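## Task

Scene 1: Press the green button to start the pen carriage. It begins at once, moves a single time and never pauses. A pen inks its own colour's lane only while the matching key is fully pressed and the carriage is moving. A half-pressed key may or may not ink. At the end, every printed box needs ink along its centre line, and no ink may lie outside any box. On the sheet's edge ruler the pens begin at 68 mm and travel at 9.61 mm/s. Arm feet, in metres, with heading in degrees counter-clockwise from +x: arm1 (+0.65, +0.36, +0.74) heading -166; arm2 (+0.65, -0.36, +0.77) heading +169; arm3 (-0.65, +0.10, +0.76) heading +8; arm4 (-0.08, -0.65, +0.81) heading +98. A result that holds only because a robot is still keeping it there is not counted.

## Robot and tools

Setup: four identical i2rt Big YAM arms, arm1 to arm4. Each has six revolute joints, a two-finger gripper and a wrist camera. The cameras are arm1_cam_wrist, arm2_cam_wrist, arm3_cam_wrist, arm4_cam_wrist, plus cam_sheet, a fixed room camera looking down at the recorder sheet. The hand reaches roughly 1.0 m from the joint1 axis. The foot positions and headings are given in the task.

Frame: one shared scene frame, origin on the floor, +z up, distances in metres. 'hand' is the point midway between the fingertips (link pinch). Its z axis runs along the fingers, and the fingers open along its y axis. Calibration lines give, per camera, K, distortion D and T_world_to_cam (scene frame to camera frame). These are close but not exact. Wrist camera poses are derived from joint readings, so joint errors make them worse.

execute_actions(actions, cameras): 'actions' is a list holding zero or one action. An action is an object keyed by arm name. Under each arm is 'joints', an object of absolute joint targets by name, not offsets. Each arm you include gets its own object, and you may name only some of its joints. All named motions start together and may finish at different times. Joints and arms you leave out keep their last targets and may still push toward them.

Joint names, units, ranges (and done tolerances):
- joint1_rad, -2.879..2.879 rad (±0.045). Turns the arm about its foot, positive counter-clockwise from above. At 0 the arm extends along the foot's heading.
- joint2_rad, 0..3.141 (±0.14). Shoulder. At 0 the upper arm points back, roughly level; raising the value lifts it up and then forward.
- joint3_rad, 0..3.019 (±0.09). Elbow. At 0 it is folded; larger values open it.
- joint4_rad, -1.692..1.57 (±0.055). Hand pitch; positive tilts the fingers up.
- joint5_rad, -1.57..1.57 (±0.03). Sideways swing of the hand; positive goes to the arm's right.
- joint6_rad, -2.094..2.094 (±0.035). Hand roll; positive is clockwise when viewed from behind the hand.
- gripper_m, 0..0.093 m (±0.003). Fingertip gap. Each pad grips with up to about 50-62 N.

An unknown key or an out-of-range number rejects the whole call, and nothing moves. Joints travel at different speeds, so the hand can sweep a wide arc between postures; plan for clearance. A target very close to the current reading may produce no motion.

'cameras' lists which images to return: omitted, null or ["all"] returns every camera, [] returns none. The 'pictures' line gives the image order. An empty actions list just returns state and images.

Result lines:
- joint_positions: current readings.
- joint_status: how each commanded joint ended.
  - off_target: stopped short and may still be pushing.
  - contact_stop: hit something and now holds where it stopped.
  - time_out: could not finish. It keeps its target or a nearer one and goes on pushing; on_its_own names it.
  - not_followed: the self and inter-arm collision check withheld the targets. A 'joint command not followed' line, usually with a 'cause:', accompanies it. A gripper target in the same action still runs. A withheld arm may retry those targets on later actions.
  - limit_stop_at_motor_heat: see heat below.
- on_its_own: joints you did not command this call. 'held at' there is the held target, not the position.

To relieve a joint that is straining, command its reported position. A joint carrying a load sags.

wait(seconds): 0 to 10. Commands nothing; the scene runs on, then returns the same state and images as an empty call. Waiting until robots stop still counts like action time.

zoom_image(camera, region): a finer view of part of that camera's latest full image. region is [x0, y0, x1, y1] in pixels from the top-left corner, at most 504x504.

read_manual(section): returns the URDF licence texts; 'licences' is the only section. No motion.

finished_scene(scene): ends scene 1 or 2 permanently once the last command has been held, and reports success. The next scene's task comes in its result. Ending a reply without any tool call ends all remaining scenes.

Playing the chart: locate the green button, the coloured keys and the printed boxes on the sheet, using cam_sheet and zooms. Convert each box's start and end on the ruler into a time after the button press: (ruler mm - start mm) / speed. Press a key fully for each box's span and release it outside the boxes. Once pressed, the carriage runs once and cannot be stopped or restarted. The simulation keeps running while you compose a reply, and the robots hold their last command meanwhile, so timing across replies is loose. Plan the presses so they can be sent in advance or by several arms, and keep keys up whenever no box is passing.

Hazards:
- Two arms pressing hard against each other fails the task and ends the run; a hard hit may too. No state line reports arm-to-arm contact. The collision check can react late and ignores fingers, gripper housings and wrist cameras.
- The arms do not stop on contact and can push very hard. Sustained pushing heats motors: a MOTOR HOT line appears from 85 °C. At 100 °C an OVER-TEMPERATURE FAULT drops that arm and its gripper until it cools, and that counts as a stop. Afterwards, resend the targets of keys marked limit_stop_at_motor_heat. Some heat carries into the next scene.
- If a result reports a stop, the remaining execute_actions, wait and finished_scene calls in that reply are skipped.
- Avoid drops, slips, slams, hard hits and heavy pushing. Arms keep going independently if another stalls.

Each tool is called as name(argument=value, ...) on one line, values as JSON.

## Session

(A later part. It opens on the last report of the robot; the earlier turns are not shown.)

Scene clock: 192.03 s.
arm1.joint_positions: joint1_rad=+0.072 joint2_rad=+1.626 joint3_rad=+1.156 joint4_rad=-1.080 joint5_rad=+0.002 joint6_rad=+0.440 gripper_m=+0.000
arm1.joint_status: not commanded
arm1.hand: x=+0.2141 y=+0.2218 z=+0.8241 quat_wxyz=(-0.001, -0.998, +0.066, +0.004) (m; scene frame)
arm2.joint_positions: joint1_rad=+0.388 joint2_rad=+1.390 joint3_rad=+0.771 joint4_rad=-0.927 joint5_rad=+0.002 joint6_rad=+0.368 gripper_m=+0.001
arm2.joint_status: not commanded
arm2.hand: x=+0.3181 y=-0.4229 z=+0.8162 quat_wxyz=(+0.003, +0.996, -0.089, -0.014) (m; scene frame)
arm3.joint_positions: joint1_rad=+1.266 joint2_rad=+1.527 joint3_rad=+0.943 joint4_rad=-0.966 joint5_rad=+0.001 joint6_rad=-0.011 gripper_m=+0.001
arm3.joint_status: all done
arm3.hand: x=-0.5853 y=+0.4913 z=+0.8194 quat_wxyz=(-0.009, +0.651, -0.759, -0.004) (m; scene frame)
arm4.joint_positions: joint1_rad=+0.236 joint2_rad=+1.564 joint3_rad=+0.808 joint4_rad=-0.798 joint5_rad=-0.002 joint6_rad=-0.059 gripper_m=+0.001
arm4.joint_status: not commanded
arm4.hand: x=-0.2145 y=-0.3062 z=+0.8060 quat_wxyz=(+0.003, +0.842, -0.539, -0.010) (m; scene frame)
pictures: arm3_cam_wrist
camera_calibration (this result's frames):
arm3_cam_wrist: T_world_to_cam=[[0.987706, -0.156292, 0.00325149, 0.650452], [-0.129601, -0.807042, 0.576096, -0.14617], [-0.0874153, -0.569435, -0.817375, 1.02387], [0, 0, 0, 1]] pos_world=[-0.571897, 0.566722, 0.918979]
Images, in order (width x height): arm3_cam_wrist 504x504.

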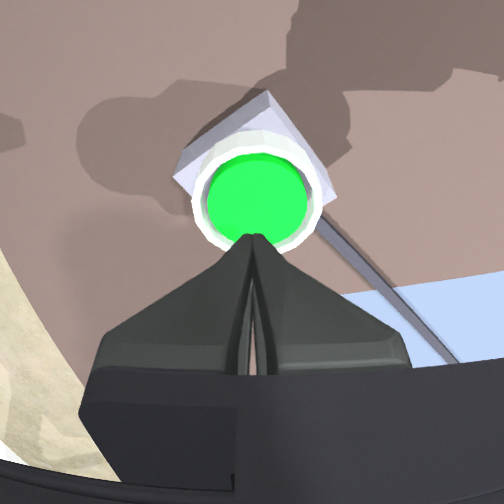

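execute_actions(actions=[{"arm3":{"joints":{"joint2_rad":1.63,"joint3_rad":0.885,"joint4_rad":-0.855}}}], cameras=["arm3_cam_wrist","cam_sheet"])

execute_actions(actions=[{"arm3":{"joints":{"joint2_rad":1.33,"joint3_rad":1.16,"joint4_rad":-1.36}}}], cameras=["cam_sheet"])

execute_actions(actions=[{"arm3":{"joints":{"joint1_rad":0.38,"joint2_rad":1.528,"joint3_rad":1.34,"joint4_rad":-1.37,"joint6_rad":-0.6}}}], cameras=[])

execute_actions(actions=[{"arm3":{"joints":{"joint2_rad":1.629,"joint3_rad":1.199,"joint4_rad":-1.141}}}], cameras=[])

execute_actions(actions=[{"arm3":{"joints":{"joint2_rad":1.70,"joint3_rad":1.125,"joint4_rad":-0.965}}}], cameras=["cam_sheet"])

wait(seconds=10)

wait(seconds=10)

wait(seconds=2.55)

execute_actions(actions=[{"arm1":{"joints":{"joint2_rad":1.77,"joint3_rad":1.07,"joint4_rad":-0.94}},"arm2":{"joints":{"joint2_rad":1.555,"joint3_rad":0.71,"joint4_rad":-0.79}},"arm3":{"joints":{"joint2_rad":1.81,"joint3_rad":1.05,"joint4_rad":-0.865}},"arm4":{"joints":{"joint2_rad":1.71,"joint3_rad":0.775,"joint4_rad":-0.68}}}], cameras=["cam_sheet"])

wait(seconds=0.65)

execute_actions(actions=[{"arm1":{"joints":{"joint2_rad":1.62,"joint3_rad":1.2,"joint4_rad":-1.09}},"arm2":{"joints":{"joint2_rad":1.395,"joint3_rad":0.81,"joint4_rad":-0.935}},"arm3":{"joints":{"joint2_rad":1.68,"joint3_rad":1.15,"joint4_rad":-0.99}},"arm4":{"joints":{"joint2_rad":1.565,"joint3_rad":0.84,"joint4_rad":-0.805}}}], cameras=["cam_sheet"])

Scene clock: 204.23 s.
arm1.joint_positions: joint1_rad=+0.072 joint2_rad=+1.626 joint3_rad=+1.156 joint4_rad=-1.080 joint5_rad=+0.002 joint6_rad=+0.440 gripper_m=+0.000
arm1.joint_status: not commanded
arm1.hand: x=+0.2141 y=+0.2218 z=+0.8241 quat_wxyz=(-0.001, -0.998, +0.066, +0.004) (m; scene frame)
arm2.joint_positions: joint1_rad=+0.388 joint2_rad=+1.390 joint3_rad=+0.771 joint4_rad=-0.927 joint5_rad=+0.002 joint6_rad=+0.368 gripper_m=+0.001
arm2.joint_status: not commanded
arm2.hand: x=+0.3181 y=-0.4229 z=+0.8162 quat_wxyz=(+0.003, +0.996, -0.089, -0.014) (m; scene frame)
arm3.joint_positions: joint1_rad=+1.266 joint2_rad=+1.607 joint3_rad=+0.899 joint4_rad=-0.865 joint5_rad=+0.001 joint6_rad=-0.011 gripper_m=+0.001
arm3.joint_status: all done
arm3.hand: x=-0.5858 y=+0.4875 z=+0.7763 quat_wxyz=(+0.000, +0.651, -0.759, +0.003) (m; scene frame)
arm4.joint_positions: joint1_rad=+0.236 joint2_rad=+1.564 joint3_rad=+0.808 joint4_rad=-0.798 joint5_rad=-0.002 joint6_rad=-0.059 gripper_m=+0.001
arm4.joint_status: not commanded
arm4.hand: x=-0.2145 y=-0.3062 z=+0.8060 quat_wxyz=(+0.003, +0.842, -0.539, -0.010) (m; scene frame)
pictures: arm3_cam_wrist, cam_sheet
camera_calibration (this result's frames):
arm3_cam_wrist: T_world_to_cam=[[0.987701, -0.156321, 0.00311737, 0.650538], [-0.127511, -0.793807, 0.594652, -0.144086], [-0.0904822, -0.587736, -0.803977, 0.983109], [0, 0, 0, 1]] pos_world=[-0.571956, 0.565125, 0.874051]
Images, in order (width x height): arm3_cam_wrist 504x504, cam_sheet 504x504.

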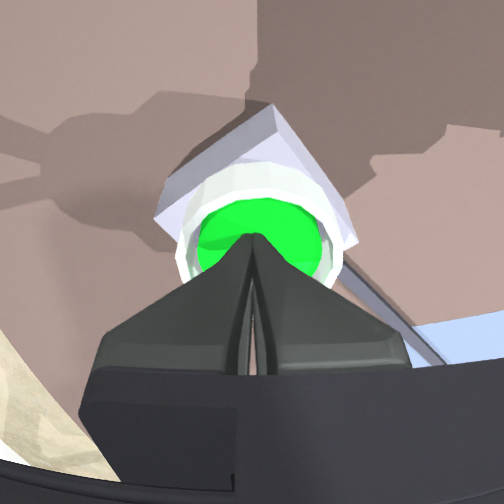

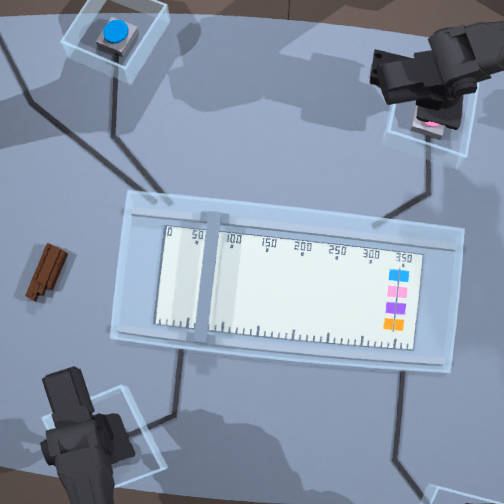

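Scene clock: 205.53 s.
arm1.joint_positions: joint1_rad=+0.072 joint2_rad=+1.626 joint3_rad=+1.156 joint4_rad=-1.080 joint5_rad=+0.002 joint6_rad=+0.440 gripper_m=+0.000
arm1.joint_status: not commanded
arm1.hand: x=+0.2141 y=+0.2218 z=+0.8241 quat_wxyz=(-0.001, -0.998, +0.066, +0.004) (m; scene frame)
arm2.joint_positions: joint1_rad=+0.388 joint2_rad=+1.390 joint3_rad=+0.771 joint4_rad=-0.927 joint5_rad=+0.002 joint6_rad=+0.368 gripper_m=+0.001
arm2.joint_status: not commanded
arm2.hand: x=+0.3181 y=-0.4229 z=+0.8162 quat_wxyz=(+0.003, +0.996, -0.089, -0.014) (m; scene frame)
arm3.joint_positions: joint1_rad=+1.266 joint2_rad=+1.323 joint3_rad=+1.149 joint4_rad=-1.349 joint5_rad=+0.001 joint6_rad=-0.011 gripper_m=+0.001
arm3.joint_status: all done
arm3.hand: x=-0.5882 y=+0.4781 z=+0.9668 quat_wxyz=(-0.019, +0.651, -0.759, -0.013) (m; scene frame)
arm4.joint_positions: joint1_rad=+0.236 joint2_rad=+1.564 joint3_rad=+0.808 joint4_rad=-0.798 joint5_rad=-0.002 joint6_rad=-0.059 gripper_m=+0.001
arm4.joint_status: not commanded
arm4.hand: x=-0.2145 y=-0.3062 z=+0.8060 quat_wxyz=(+0.003, +0.842, -0.539, -0.010) (m; scene frame)
pictures: cam_sheet
Images, in order (width x height): cam_sheet 504x504.

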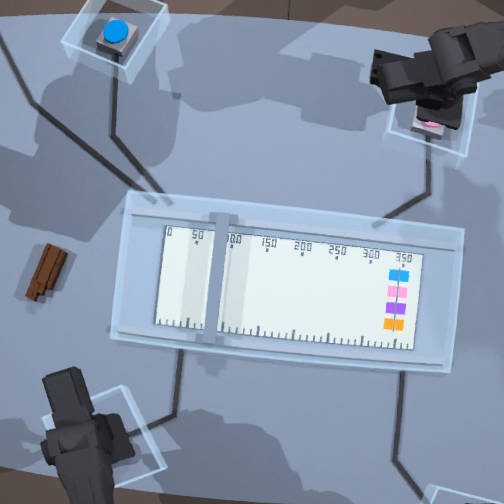

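Scene clock: 207.13 s.
arm1.joint_positions: joint1_rad=+0.072 joint2_rad=+1.626 joint3_rad=+1.156 joint4_rad=-1.080 joint5_rad=+0.002 joint6_rad=+0.440 gripper_m=+0.000
arm1.joint_status: not commanded
arm1.hand: x=+0.2141 y=+0.2218 z=+0.8241 quat_wxyz=(-0.001, -0.998, +0.066, +0.004) (m; scene frame)
arm2.joint_positions: joint1_rad=+0.388 joint2_rad=+1.390 joint3_rad=+0.771 joint4_rad=-0.927 joint5_rad=+0.002 joint6_rad=+0.368 gripper_m=+0.001
arm2.joint_status: not commanded
arm2.hand: x=+0.3181 y=-0.4229 z=+0.8162 quat_wxyz=(+0.003, +0.996, -0.089, -0.014) (m; scene frame)
arm3.joint_positions: joint1_rad=+0.381 joint2_rad=+1.537 joint3_rad=+1.299 joint4_rad=-1.366 joint5_rad=+0.001 joint6_rad=-0.589 gripper_m=+0.001
arm3.joint_status: all done
arm3.hand: x=-0.2693 y=+0.3194 z=+0.9412 quat_wxyz=(+0.016, +0.527, -0.850, +0.002) (m; scene frame)
arm4.joint_positions: joint1_rad=+0.236 joint2_rad=+1.564 joint3_rad=+0.808 joint4_rad=-0.798 joint5_rad=-0.002 joint6_rad=-0.059 gripper_m=+0.001
arm4.joint_status: not commanded
arm4.hand: x=-0.2145 y=-0.3062 z=+0.8060 quat_wxyz=(+0.003, +0.842, -0.539, -0.010) (m; scene frame)
pictures: none
No camera images: the call's "cameras" was empty. Leave "cameras" out to get every camera's image.

Scene clock: 208.10 s.
arm1.joint_positions: joint1_rad=+0.072 joint2_rad=+1.626 joint3_rad=+1.156 joint4_rad=-1.080 joint5_rad=+0.002 joint6_rad=+0.440 gripper_m=+0.000
arm1.joint_status: not commanded
arm1.hand: x=+0.2141 y=+0.2218 z=+0.8241 quat_wxyz=(-0.001, -0.998, +0.066, +0.004) (m; scene frame)
arm2.joint_positions: joint1_rad=+0.388 joint2_rad=+1.390 joint3_rad=+0.771 joint4_rad=-0.927 joint5_rad=+0.002 joint6_rad=+0.368 gripper_m=+0.001
arm2.joint_status: not commanded
arm2.hand: x=+0.3181 y=-0.4229 z=+0.8162 quat_wxyz=(+0.003, +0.996, -0.089, -0.014) (m; scene frame)
arm3.joint_positions: joint1_rad=+0.381 joint2_rad=+1.636 joint3_rad=+1.194 joint4_rad=-1.153 joint5_rad=+0.001 joint6_rad=-0.589 gripper_m=+0.001
arm3.joint_status: all done
arm3.hand: x=-0.2571 y=+0.3260 z=+0.8604 quat_wxyz=(+0.011, +0.528, -0.849, +0.002) (m; scene frame)
arm4.joint_positions: joint1_rad=+0.236 joint2_rad=+1.564 joint3_rad=+0.808 joint4_rad=-0.798 joint5_rad=-0.002 joint6_rad=-0.059 gripper_m=+0.001
arm4.joint_status: not commanded
arm4.hand: x=-0.2145 y=-0.3062 z=+0.8060 quat_wxyz=(+0.003, +0.842, -0.539, -0.010) (m; scene frame)
pictures: none
No camera images: the call's "cameras" was empty. Leave "cameras" out to get every camera's image.

Scene clock: 209.00 s.
arm1.joint_positions: joint1_rad=+0.072 joint2_rad=+1.626 joint3_rad=+1.156 joint4_rad=-1.080 joint5_rad=+0.002 joint6_rad=+0.440 gripper_m=+0.000
arm1.joint_status: not commanded
arm1.hand: x=+0.2141 y=+0.2218 z=+0.8241 quat_wxyz=(-0.001, -0.998, +0.066, +0.004) (m; scene frame)
arm2.joint_positions: joint1_rad=+0.388 joint2_rad=+1.390 joint3_rad=+0.771 joint4_rad=-0.927 joint5_rad=+0.002 joint6_rad=+0.368 gripper_m=+0.001
arm2.joint_status: not commanded
arm2.hand: x=+0.3181 y=-0.4229 z=+0.8162 quat_wxyz=(+0.003, +0.996, -0.089, -0.014) (m; scene frame)
arm3.joint_positions: joint1_rad=+0.381 joint2_rad=+1.698 joint3_rad=+1.125 joint4_rad=-0.976 joint5_rad=+0.001 joint6_rad=-0.589 gripper_m=+0.001
arm3.joint_status: all done
arm3.hand: x=-0.2481 y=+0.3310 z=+0.8105 quat_wxyz=(-0.012, +0.528, -0.849, +0.003) (m; scene frame)
arm4.joint_positions: joint1_rad=+0.236 joint2_rad=+1.564 joint3_rad=+0.808 joint4_rad=-0.798 joint5_rad=-0.002 joint6_rad=-0.059 gripper_m=+0.001
arm4.joint_status: not commanded
arm4.hand: x=-0.2145 y=-0.3062 z=+0.8060 quat_wxyz=(+0.003, +0.842, -0.539, -0.010) (m; scene frame)
pictures: cam_sheet
Images, in order (width x height): cam_sheet 504x504.

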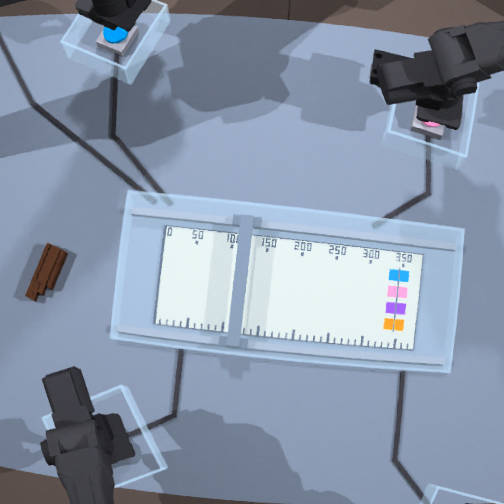

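Scene clock: 219.00 s.
arm1.joint_positions: joint1_rad=+0.072 joint2_rad=+1.626 joint3_rad=+1.156 joint4_rad=-1.080 joint5_rad=+0.002 joint6_rad=+0.440 gripper_m=+0.000
arm1.joint_status: not commanded
arm1.hand: x=+0.2141 y=+0.2218 z=+0.8241 quat_wxyz=(-0.001, -0.998, +0.066, +0.004) (m; scene frame)
arm2.joint_positions: joint1_rad=+0.388 joint2_rad=+1.390 joint3_rad=+0.771 joint4_rad=-0.927 joint5_rad=+0.002 joint6_rad=+0.368 gripper_m=+0.001
arm2.joint_status: not commanded
arm2.hand: x=+0.3181 y=-0.4229 z=+0.8162 quat_wxyz=(+0.003, +0.996, -0.089, -0.014) (m; scene frame)
arm3.joint_positions: joint1_rad=+0.381 joint2_rad=+1.698 joint3_rad=+1.125 joint4_rad=-0.976 joint5_rad=+0.001 joint6_rad=-0.589 gripper_m=+0.001
arm3.joint_status: all done
arm3.hand: x=-0.2481 y=+0.3310 z=+0.8105 quat_wxyz=(-0.012, +0.528, -0.849, +0.003) (m; scene frame)
arm4.joint_positions: joint1_rad=+0.236 joint2_rad=+1.564 joint3_rad=+0.808 joint4_rad=-0.798 joint5_rad=-0.002 joint6_rad=-0.059 gripper_m=+0.001
arm4.joint_status: not commanded
arm4.hand: x=-0.2145 y=-0.3062 z=+0.8060 quat_wxyz=(+0.003, +0.842, -0.539, -0.010) (m; scene frame)
wait: 10.00 s; at rest by 0.27 s
pictures: arm1_cam_wrist, arm2_cam_wrist, arm3_cam_wrist, arm4_cam_wrist, cam_sheet
camera_calibration (this result's frames):
arm1_cam_wrist: T_world_to_cam=[[0.121037, 0.992624, -0.00685963, -0.23751], [0.813663, -0.0952516, 0.573481, -0.617208], [0.568598, -0.0749935, -0.81919, 0.695572], [0, 0, 0, 1]] pos_world=[0.135445, 0.229132, 0.922134]
arm2_cam_wrist: T_world_to_cam=[[0.204717, 0.978772, -0.0098347, 0.355038], [0.809065, -0.16355, 0.564504, -0.783982], [0.550912, -0.123521, -0.825372, 0.567752], [0, 0, 0, 1]] pos_world=[0.248829, -0.405592, 0.914659]
arm3_cam_wrist: T_world_to_cam=[[0.894274, -0.447255, 0.0153755, 0.355623], [-0.373339, -0.726657, 0.576704, -0.314323], [-0.246761, -0.521472, -0.816808, 0.898906], [0, 0, 0, 1]] pos_world=[-0.213559, 0.399404, 0.910037]
arm4_cam_wrist: T_world_to_cam=[[0.907686, 0.419459, -0.0126443, 0.33095], [0.347047, -0.73337, 0.584574, -0.617949], [0.235932, -0.534998, -0.811242, 0.66654], [0, 0, 0, 1]] pos_world=[-0.2432, -0.235408, 0.906147]
Images, in order (width x height): arm1_cam_wrist 504x504, arm2_cam_wrist 504x504, arm3_cam_wrist 504x504, arm4_cam_wrist 504x504, cam_sheet 504x504.

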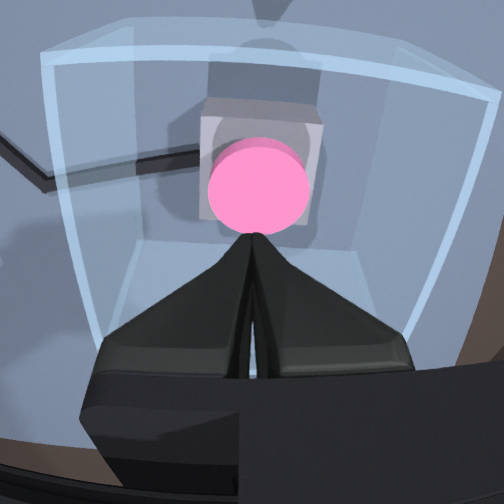

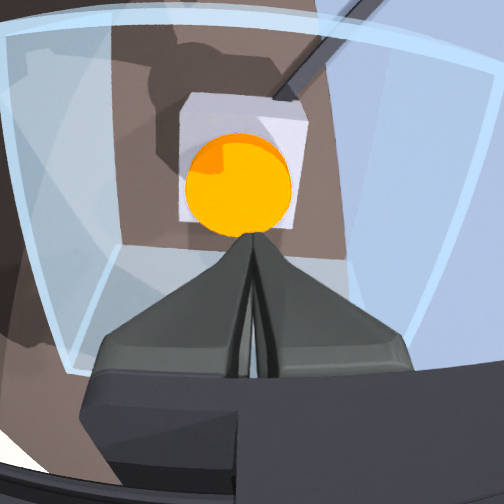

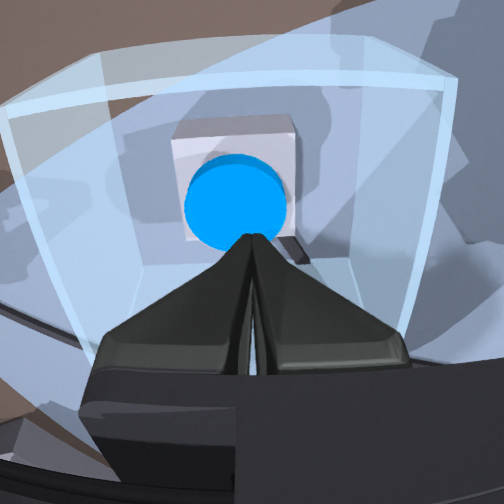

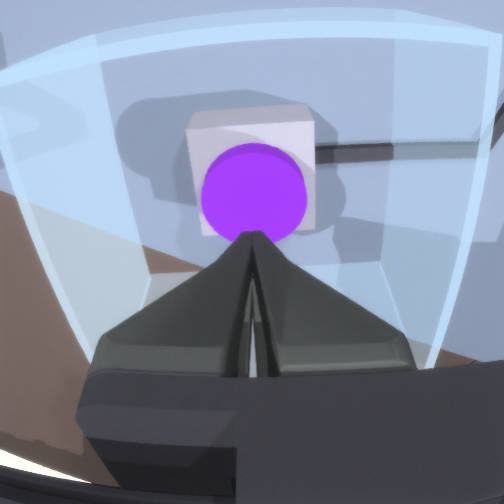

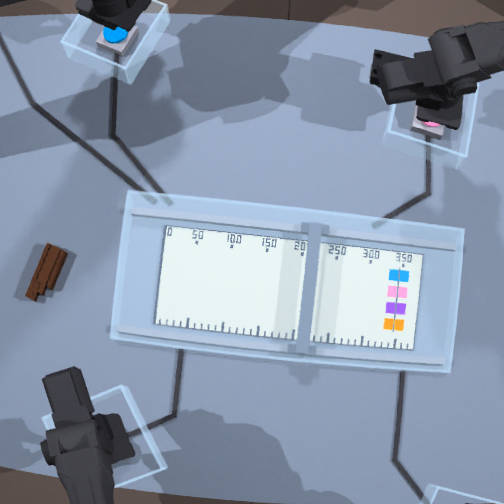

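Scene clock: 229.00 s.
arm1.joint_positions: joint1_rad=+0.072 joint2_rad=+1.626 joint3_rad=+1.156 joint4_rad=-1.080 joint5_rad=+0.002 joint6_rad=+0.440 gripper_m=+0.000
arm1.joint_status: not commanded
arm1.hand: x=+0.2141 y=+0.2218 z=+0.8241 quat_wxyz=(-0.001, -0.998, +0.066, +0.004) (m; scene frame)
arm2.joint_positions: joint1_rad=+0.388 joint2_rad=+1.390 joint3_rad=+0.771 joint4_rad=-0.927 joint5_rad=+0.002 joint6_rad=+0.368 gripper_m=+0.001
arm2.joint_status: not commanded
arm2.hand: x=+0.3181 y=-0.4229 z=+0.8162 quat_wxyz=(+0.003, +0.996, -0.089, -0.014) (m; scene frame)
arm3.joint_positions: joint1_rad=+0.381 joint2_rad=+1.698 joint3_rad=+1.125 joint4_rad=-0.976 joint5_rad=+0.001 joint6_rad=-0.589 gripper_m=+0.001
arm3.joint_status: all done
arm3.hand: x=-0.2481 y=+0.3310 z=+0.8105 quat_wxyz=(-0.012, +0.528, -0.849, +0.003) (m; scene frame)
arm4.joint_positions: joint1_rad=+0.236 joint2_rad=+1.564 joint3_rad=+0.808 joint4_rad=-0.798 joint5_rad=-0.002 joint6_rad=-0.059 gripper_m=+0.001
arm4.joint_status: not commanded
arm4.hand: x=-0.2145 y=-0.3062 z=+0.8060 quat_wxyz=(+0.003, +0.842, -0.539, -0.010) (m; scene frame)
wait: 10.00 s; at rest by 0.27 s
pictures: arm1_cam_wrist, arm2_cam_wrist, arm3_cam_wrist, arm4_cam_wrist, cam_sheet
camera_calibration (this result's frames):
arm1_cam_wrist: T_world_to_cam=[[0.121037, 0.992624, -0.00685963, -0.23751], [0.813663, -0.0952516, 0.573481, -0.617208], [0.568598, -0.0749935, -0.81919, 0.695572], [0, 0, 0, 1]] pos_world=[0.135445, 0.229132, 0.922134]
arm2_cam_wrist: T_world_to_cam=[[0.204717, 0.978772, -0.0098347, 0.355038], [0.809065, -0.16355, 0.564504, -0.783982], [0.550912, -0.123521, -0.825372, 0.567752], [0, 0, 0, 1]] pos_world=[0.248829, -0.405592, 0.914659]
arm3_cam_wrist: T_world_to_cam=[[0.894274, -0.447255, 0.0153755, 0.355623], [-0.373339, -0.726657, 0.576704, -0.314323], [-0.246761, -0.521472, -0.816808, 0.898906], [0, 0, 0, 1]] pos_world=[-0.213559, 0.399404, 0.910037]
arm4_cam_wrist: T_world_to_cam=[[0.907686, 0.419459, -0.0126443, 0.33095], [0.347047, -0.73337, 0.584574, -0.617949], [0.235932, -0.534998, -0.811242, 0.66654], [0, 0, 0, 1]] pos_world=[-0.2432, -0.235408, 0.906147]
Images, in order (width x height): arm1_cam_wrist 504x504, arm2_cam_wrist 504x504, arm3_cam_wrist 504x504, arm4_cam_wrist 504x504, cam_sheet 504x504.

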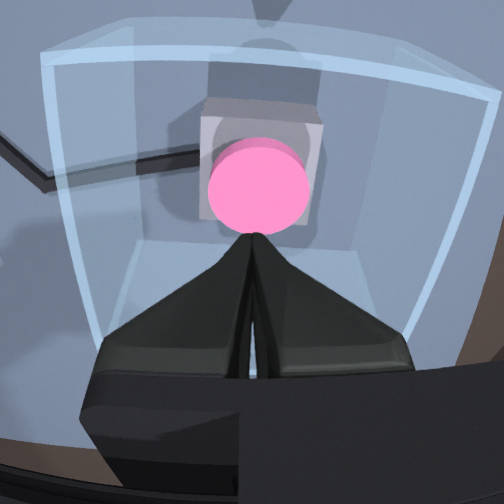

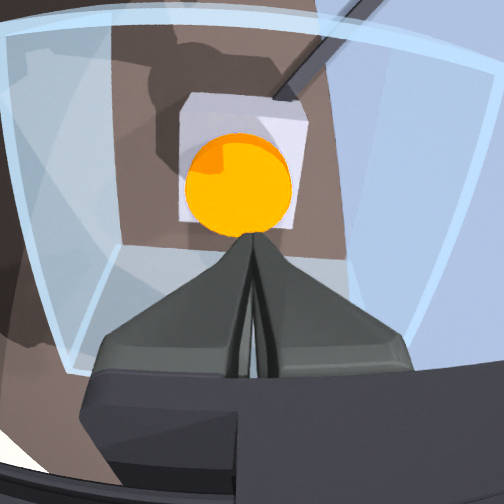

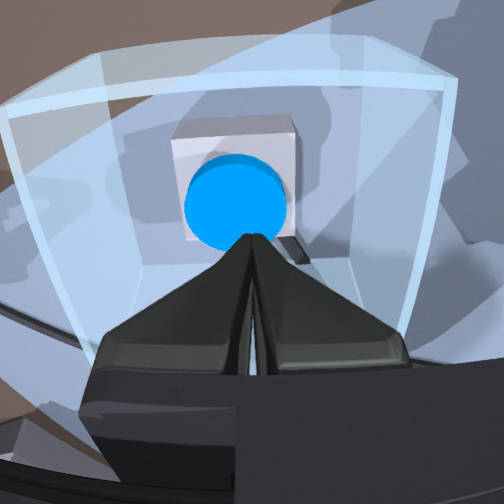

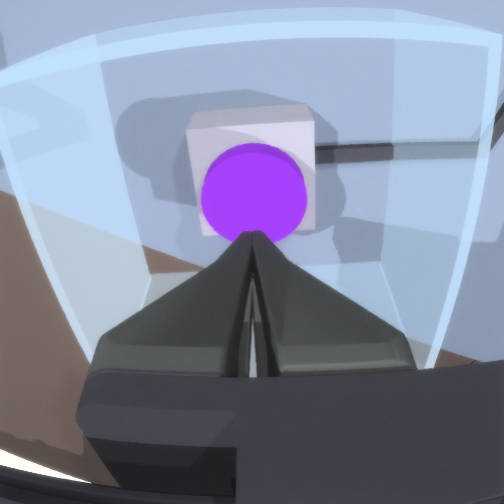

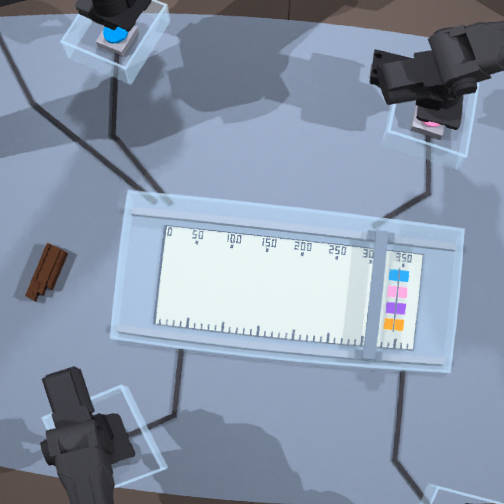

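Scene clock: 231.57 s.
arm1.joint_positions: joint1_rad=+0.072 joint2_rad=+1.626 joint3_rad=+1.156 joint4_rad=-1.080 joint5_rad=+0.002 joint6_rad=+0.440 gripper_m=+0.000
arm1.joint_status: not commanded
arm1.hand: x=+0.2141 y=+0.2218 z=+0.8241 quat_wxyz=(-0.001, -0.998, +0.066, +0.004) (m; scene frame)
arm2.joint_positions: joint1_rad=+0.388 joint2_rad=+1.390 joint3_rad=+0.771 joint4_rad=-0.927 joint5_rad=+0.002 joint6_rad=+0.368 gripper_m=+0.001
arm2.joint_status: not commanded
arm2.hand: x=+0.3181 y=-0.4229 z=+0.8162 quat_wxyz=(+0.003, +0.996, -0.089, -0.014) (m; scene frame)
arm3.joint_positions: joint1_rad=+0.381 joint2_rad=+1.698 joint3_rad=+1.125 joint4_rad=-0.976 joint5_rad=+0.001 joint6_rad=-0.589 gripper_m=+0.001
arm3.joint_status: all done
arm3.hand: x=-0.2481 y=+0.3310 z=+0.8105 quat_wxyz=(-0.012, +0.528, -0.849, +0.003) (m; scene frame)
arm4.joint_positions: joint1_rad=+0.236 joint2_rad=+1.564 joint3_rad=+0.808 joint4_rad=-0.798 joint5_rad=-0.002 joint6_rad=-0.059 gripper_m=+0.001
arm4.joint_status: not commanded
arm4.hand: x=-0.2145 y=-0.3062 z=+0.8060 quat_wxyz=(+0.003, +0.842, -0.539, -0.010) (m; scene frame)
wait: 2.57 s; at rest by 0.27 s
pictures: arm1_cam_wrist, arm2_cam_wrist, arm3_cam_wrist, arm4_cam_wrist, cam_sheet
camera_calibration (this result's frames):
arm1_cam_wrist: T_world_to_cam=[[0.121037, 0.992624, -0.00685963, -0.23751], [0.813663, -0.0952516, 0.573481, -0.617208], [0.568598, -0.0749935, -0.81919, 0.695572], [0, 0, 0, 1]] pos_world=[0.135445, 0.229132, 0.922134]
arm2_cam_wrist: T_world_to_cam=[[0.204717, 0.978772, -0.0098347, 0.355038], [0.809065, -0.16355, 0.564504, -0.783982], [0.550912, -0.123521, -0.825372, 0.567752], [0, 0, 0, 1]] pos_world=[0.248829, -0.405592, 0.914659]
arm3_cam_wrist: T_world_to_cam=[[0.894274, -0.447255, 0.0153755, 0.355623], [-0.373339, -0.726657, 0.576704, -0.314323], [-0.246761, -0.521472, -0.816808, 0.898906], [0, 0, 0, 1]] pos_world=[-0.213559, 0.399404, 0.910037]
arm4_cam_wrist: T_world_to_cam=[[0.907686, 0.419459, -0.0126443, 0.33095], [0.347047, -0.73337, 0.584574, -0.617949], [0.235932, -0.534998, -0.811242, 0.66654], [0, 0, 0, 1]] pos_world=[-0.2432, -0.235408, 0.906147]
Images, in order (width x height): arm1_cam_wrist 504x504, arm2_cam_wrist 504x504, arm3_cam_wrist 504x504, arm4_cam_wrist 504x504, cam_sheet 504x504.

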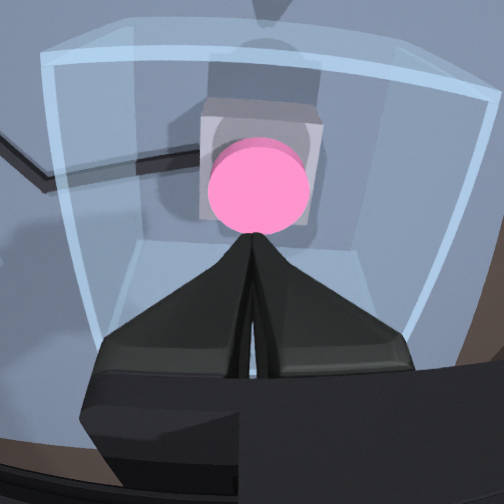

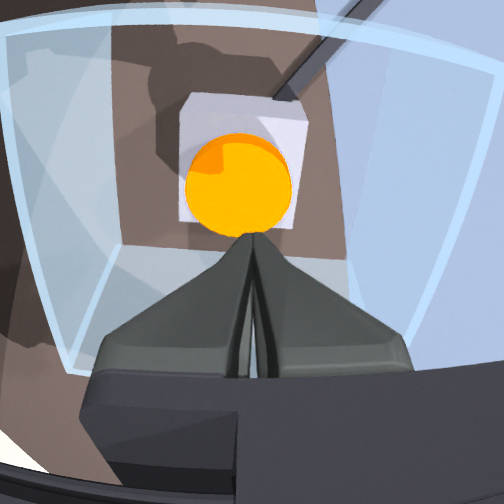

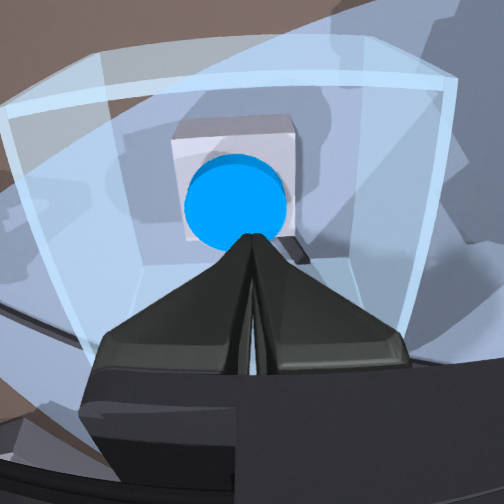

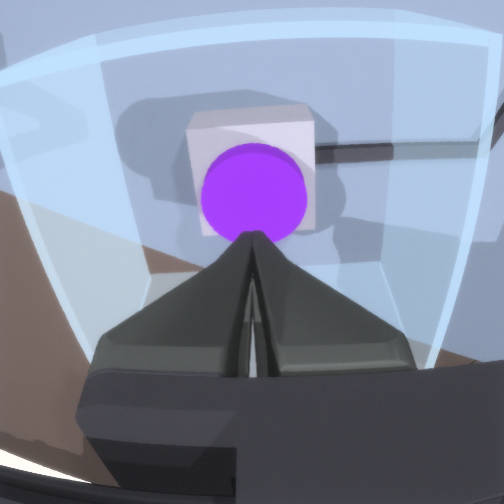

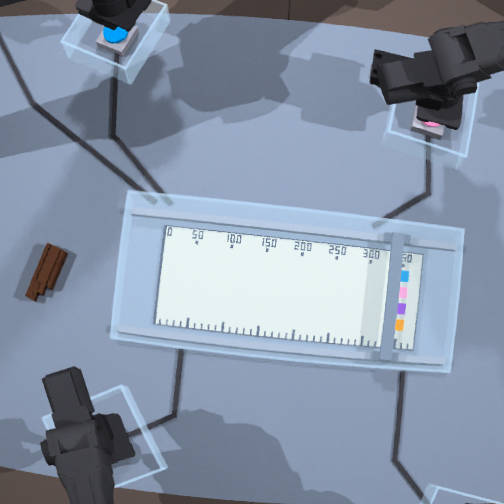

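Scene clock: 232.37 s.
arm1.joint_positions: joint1_rad=+0.072 joint2_rad=+1.697 joint3_rad=+1.114 joint4_rad=-0.950 joint5_rad=+0.002 joint6_rad=+0.441 gripper_m=+0.000
arm1.joint_status: all done
arm1.hand: x=+0.2062 y=+0.2192 z=+0.7794 quat_wxyz=(-0.004, -0.998, +0.066, +0.012) (m; scene frame)
arm2.joint_positions: joint1_rad=+0.389 joint2_rad=+1.485 joint3_rad=+0.746 joint4_rad=-0.821 joint5_rad=+0.002 joint6_rad=+0.369 gripper_m=+0.001
arm2.joint_status: all done
arm2.hand: x=+0.3139 y=-0.4238 z=+0.7789 quat_wxyz=(+0.001, +0.996, -0.089, -0.007) (m; scene frame)
arm3.joint_positions: joint1_rad=+0.381 joint2_rad=+1.752 joint3_rad=+1.076 joint4_rad=-0.877 joint5_rad=+0.001 joint6_rad=-0.590 gripper_m=+0.001
arm3.joint_status: all done
arm3.hand: x=-0.2519 y=+0.3286 z=+0.7716 quat_wxyz=(-0.010, +0.528, -0.849, +0.003) (m; scene frame)
arm4.joint_positions: joint1_rad=+0.236 joint2_rad=+1.659 joint3_rad=+0.793 joint4_rad=-0.700 joint5_rad=-0.002 joint6_rad=-0.059 gripper_m=+0.000
arm4.joint_status: all done
arm4.hand: x=-0.2157 y=-0.3046 z=+0.7691 quat_wxyz=(+0.006, +0.842, -0.539, -0.005) (m; scene frame)
pictures: cam_sheet
Images, in order (width x height): cam_sheet 504x504.

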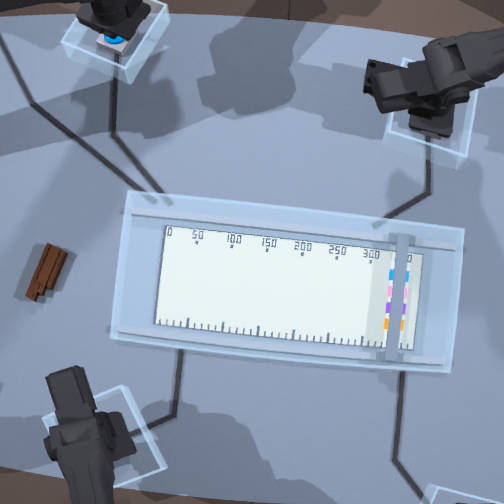

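Scene clock: 233.03 s.
arm1.joint_positions: joint1_rad=+0.072 joint2_rad=+1.697 joint3_rad=+1.114 joint4_rad=-0.950 joint5_rad=+0.002 joint6_rad=+0.441 gripper_m=+0.000
arm1.joint_status: all done
arm1.hand: x=+0.2062 y=+0.2192 z=+0.7794 quat_wxyz=(-0.004, -0.998, +0.066, +0.012) (m; scene frame)
arm2.joint_positions: joint1_rad=+0.389 joint2_rad=+1.485 joint3_rad=+0.746 joint4_rad=-0.821 joint5_rad=+0.002 joint6_rad=+0.369 gripper_m=+0.001
arm2.joint_status: all done
arm2.hand: x=+0.3139 y=-0.4238 z=+0.7789 quat_wxyz=(+0.001, +0.996, -0.089, -0.007) (m; scene frame)
arm3.joint_positions: joint1_rad=+0.381 joint2_rad=+1.752 joint3_rad=+1.076 joint4_rad=-0.877 joint5_rad=+0.001 joint6_rad=-0.590 gripper_m=+0.001
arm3.joint_status: all done
arm3.hand: x=-0.2519 y=+0.3286 z=+0.7716 quat_wxyz=(-0.010, +0.528, -0.849, +0.003) (m; scene frame)
arm4.joint_positions: joint1_rad=+0.236 joint2_rad=+1.659 joint3_rad=+0.793 joint4_rad=-0.700 joint5_rad=-0.002 joint6_rad=-0.059 gripper_m=+0.000
arm4.joint_status: all done
arm4.hand: x=-0.2157 y=-0.3046 z=+0.7691 quat_wxyz=(+0.006, +0.842, -0.539, -0.005) (m; scene frame)
wait: 0.67 s; at rest by 0.27 s
pictures: arm1_cam_wrist, arm2_cam_wrist, arm3_cam_wrist, arm4_cam_wrist, cam_sheet
camera_calibration (this result's frames):
arm1_cam_wrist: T_world_to_cam=[[0.121648, 0.992476, -0.0138812, -0.228935], [0.822656, -0.0929886, 0.560883, -0.57797], [0.555372, -0.0796499, -0.827779, 0.673702], [0, 0, 0, 1]] pos_world=[0.129164, 0.227128, 0.878672]
arm2_cam_wrist: T_world_to_cam=[[0.205199, 0.978712, -0.00390288, 0.351572], [0.800927, -0.16563, 0.575398, -0.766451], [0.562503, -0.121197, -0.817864, 0.530602], [0, 0, 0, 1]] pos_world=[0.243264, -0.406727, 0.876346]
arm3_cam_wrist: T_world_to_cam=[[0.894493, -0.446898, 0.0128552, 0.360455], [-0.370783, -0.725466, 0.579844, -0.297179], [-0.249805, -0.523433, -0.814626, 0.863092], [0, 0, 0, 1]] pos_world=[-0.217009, 0.397264, 0.870781]
arm4_cam_wrist: T_world_to_cam=[[0.907674, 0.419463, -0.0133929, 0.33145], [0.344466, -0.7264, 0.594716, -0.601026], [0.239733, -0.544421, -0.803824, 0.629946], [0, 0, 0, 1]] pos_world=[-0.244834, -0.23266, 0.868245]
Images, in order (width x height): arm1_cam_wrist 504x504, arm2_cam_wrist 504x504, arm3_cam_wrist 504x504, arm4_cam_wrist 504x504, cam_sheet 504x504.

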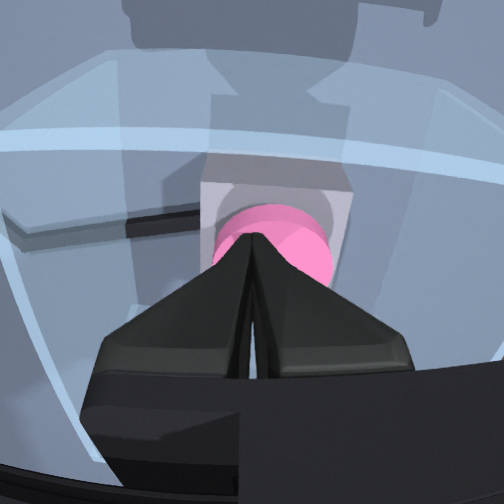

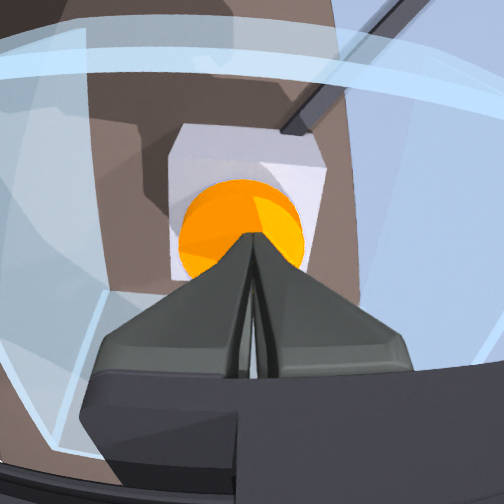

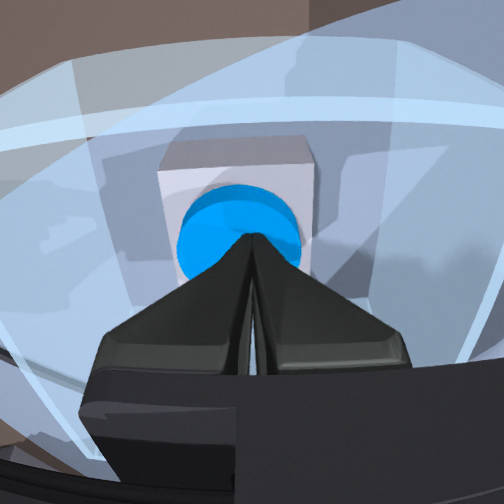

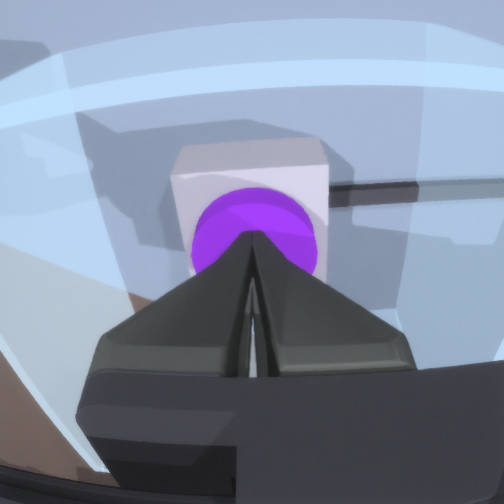

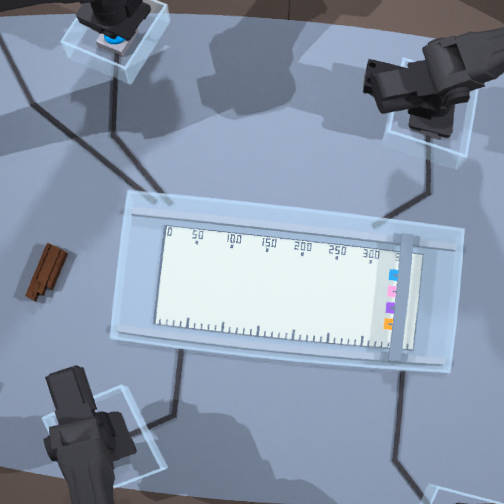

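Scene clock: 234.07 s.
arm1.joint_positions: joint1_rad=+0.072 joint2_rad=+1.626 joint3_rad=+1.156 joint4_rad=-1.079 joint5_rad=+0.002 joint6_rad=+0.441 gripper_m=+0.000
arm1.joint_status: all done
arm1.hand: x=+0.2140 y=+0.2218 z=+0.8241 quat_wxyz=(-0.001, -0.998, +0.066, +0.004) (m; scene frame)
arm2.joint_positions: joint1_rad=+0.389 joint2_rad=+1.389 joint3_rad=+0.771 joint4_rad=-0.927 joint5_rad=+0.002 joint6_rad=+0.369 gripper_m=+0.001
arm2.joint_status: all done
arm2.hand: x=+0.3181 y=-0.4230 z=+0.8164 quat_wxyz=(+0.003, +0.996, -0.089, -0.014) (m; scene frame)
arm3.joint_positions: joint1_rad=+0.381 joint2_rad=+1.676 joint3_rad=+1.113 joint4_rad=-0.980 joint5_rad=+0.001 joint6_rad=-0.590 gripper_m=+0.001
arm3.joint_status: all done
arm3.hand: x=-0.2521 y=+0.3287 z=+0.8162 quat_wxyz=(-0.015, +0.528, -0.849, +0.003) (m; scene frame)
arm4.joint_positions: joint1_rad=+0.236 joint2_rad=+1.564 joint3_rad=+0.808 joint4_rad=-0.798 joint5_rad=-0.002 joint6_rad=-0.059 gripper_m=+0.000
arm4.joint_status: all done
arm4.hand: x=-0.2145 y=-0.3062 z=+0.8060 quat_wxyz=(+0.003, +0.842, -0.539, -0.010) (m; scene frame)
pictures: cam_sheet
Images, in order (width x height): cam_sheet 504x504.

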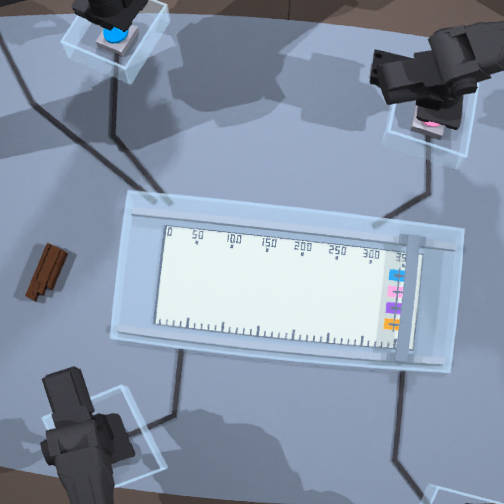

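execute_actions(actions=[], cameras=["cam_sheet"])

zoom_image(camera="cam_sheet", region=[350, 240, 440, 360])

Scene clock: 236.10 s.
arm1.joint_positions: joint1_rad=+0.072 joint2_rad=+1.626 joint3_rad=+1.156 joint4_rad=-1.079 joint5_rad=+0.002 joint6_rad=+0.441 gripper_m=+0.000
arm1.joint_status: all done
arm1.hand: x=+0.2140 y=+0.2218 z=+0.8241 quat_wxyz=(-0.001, -0.998, +0.066, +0.004) (m; scene frame)
arm2.joint_positions: joint1_rad=+0.389 joint2_rad=+1.389 joint3_rad=+0.771 joint4_rad=-0.927 joint5_rad=+0.002 joint6_rad=+0.369 gripper_m=+0.001
arm2.joint_status: all done
arm2.hand: x=+0.3181 y=-0.4230 z=+0.8164 quat_wxyz=(+0.003, +0.996, -0.089, -0.014) (m; scene frame)
arm3.joint_positions: joint1_rad=+0.381 joint2_rad=+1.676 joint3_rad=+1.113 joint4_rad=-0.980 joint5_rad=+0.001 joint6_rad=-0.590 gripper_m=+0.001
arm3.joint_status: all done
arm3.hand: x=-0.2521 y=+0.3287 z=+0.8162 quat_wxyz=(-0.015, +0.528, -0.849, +0.003) (m; scene frame)
arm4.joint_positions: joint1_rad=+0.236 joint2_rad=+1.564 joint3_rad=+0.808 joint4_rad=-0.798 joint5_rad=-0.002 joint6_rad=-0.059 gripper_m=+0.000
arm4.joint_status: all done
arm4.hand: x=-0.2145 y=-0.3062 z=+0.8060 quat_wxyz=(+0.003, +0.842, -0.539, -0.010) (m; scene frame)
pictures: cam_sheet
Images, in order (width x height): cam_sheet 504x504.

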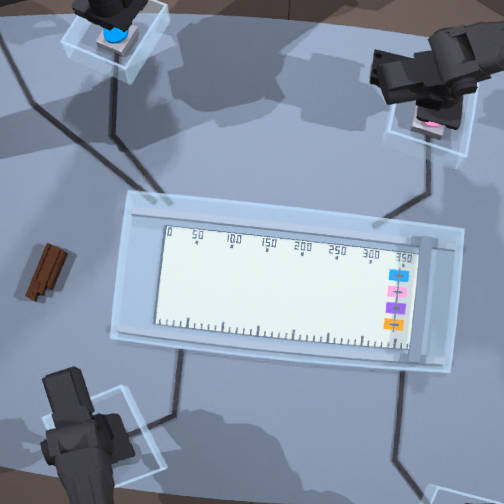

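Region (350, 240, 440, 360) of cam_sheet's 504x504 image, scaled by 4.200, with more detail than that image has; it fills the left 378 columns of this view, and the rest is white.

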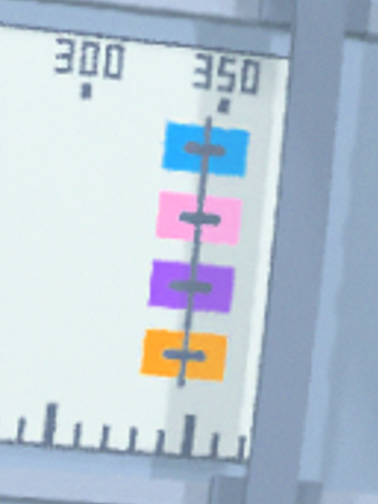

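Ink is centred on all four midlines and stays inside the boxes.

finished_scene(scene=1)

The scene is finished: the task was done.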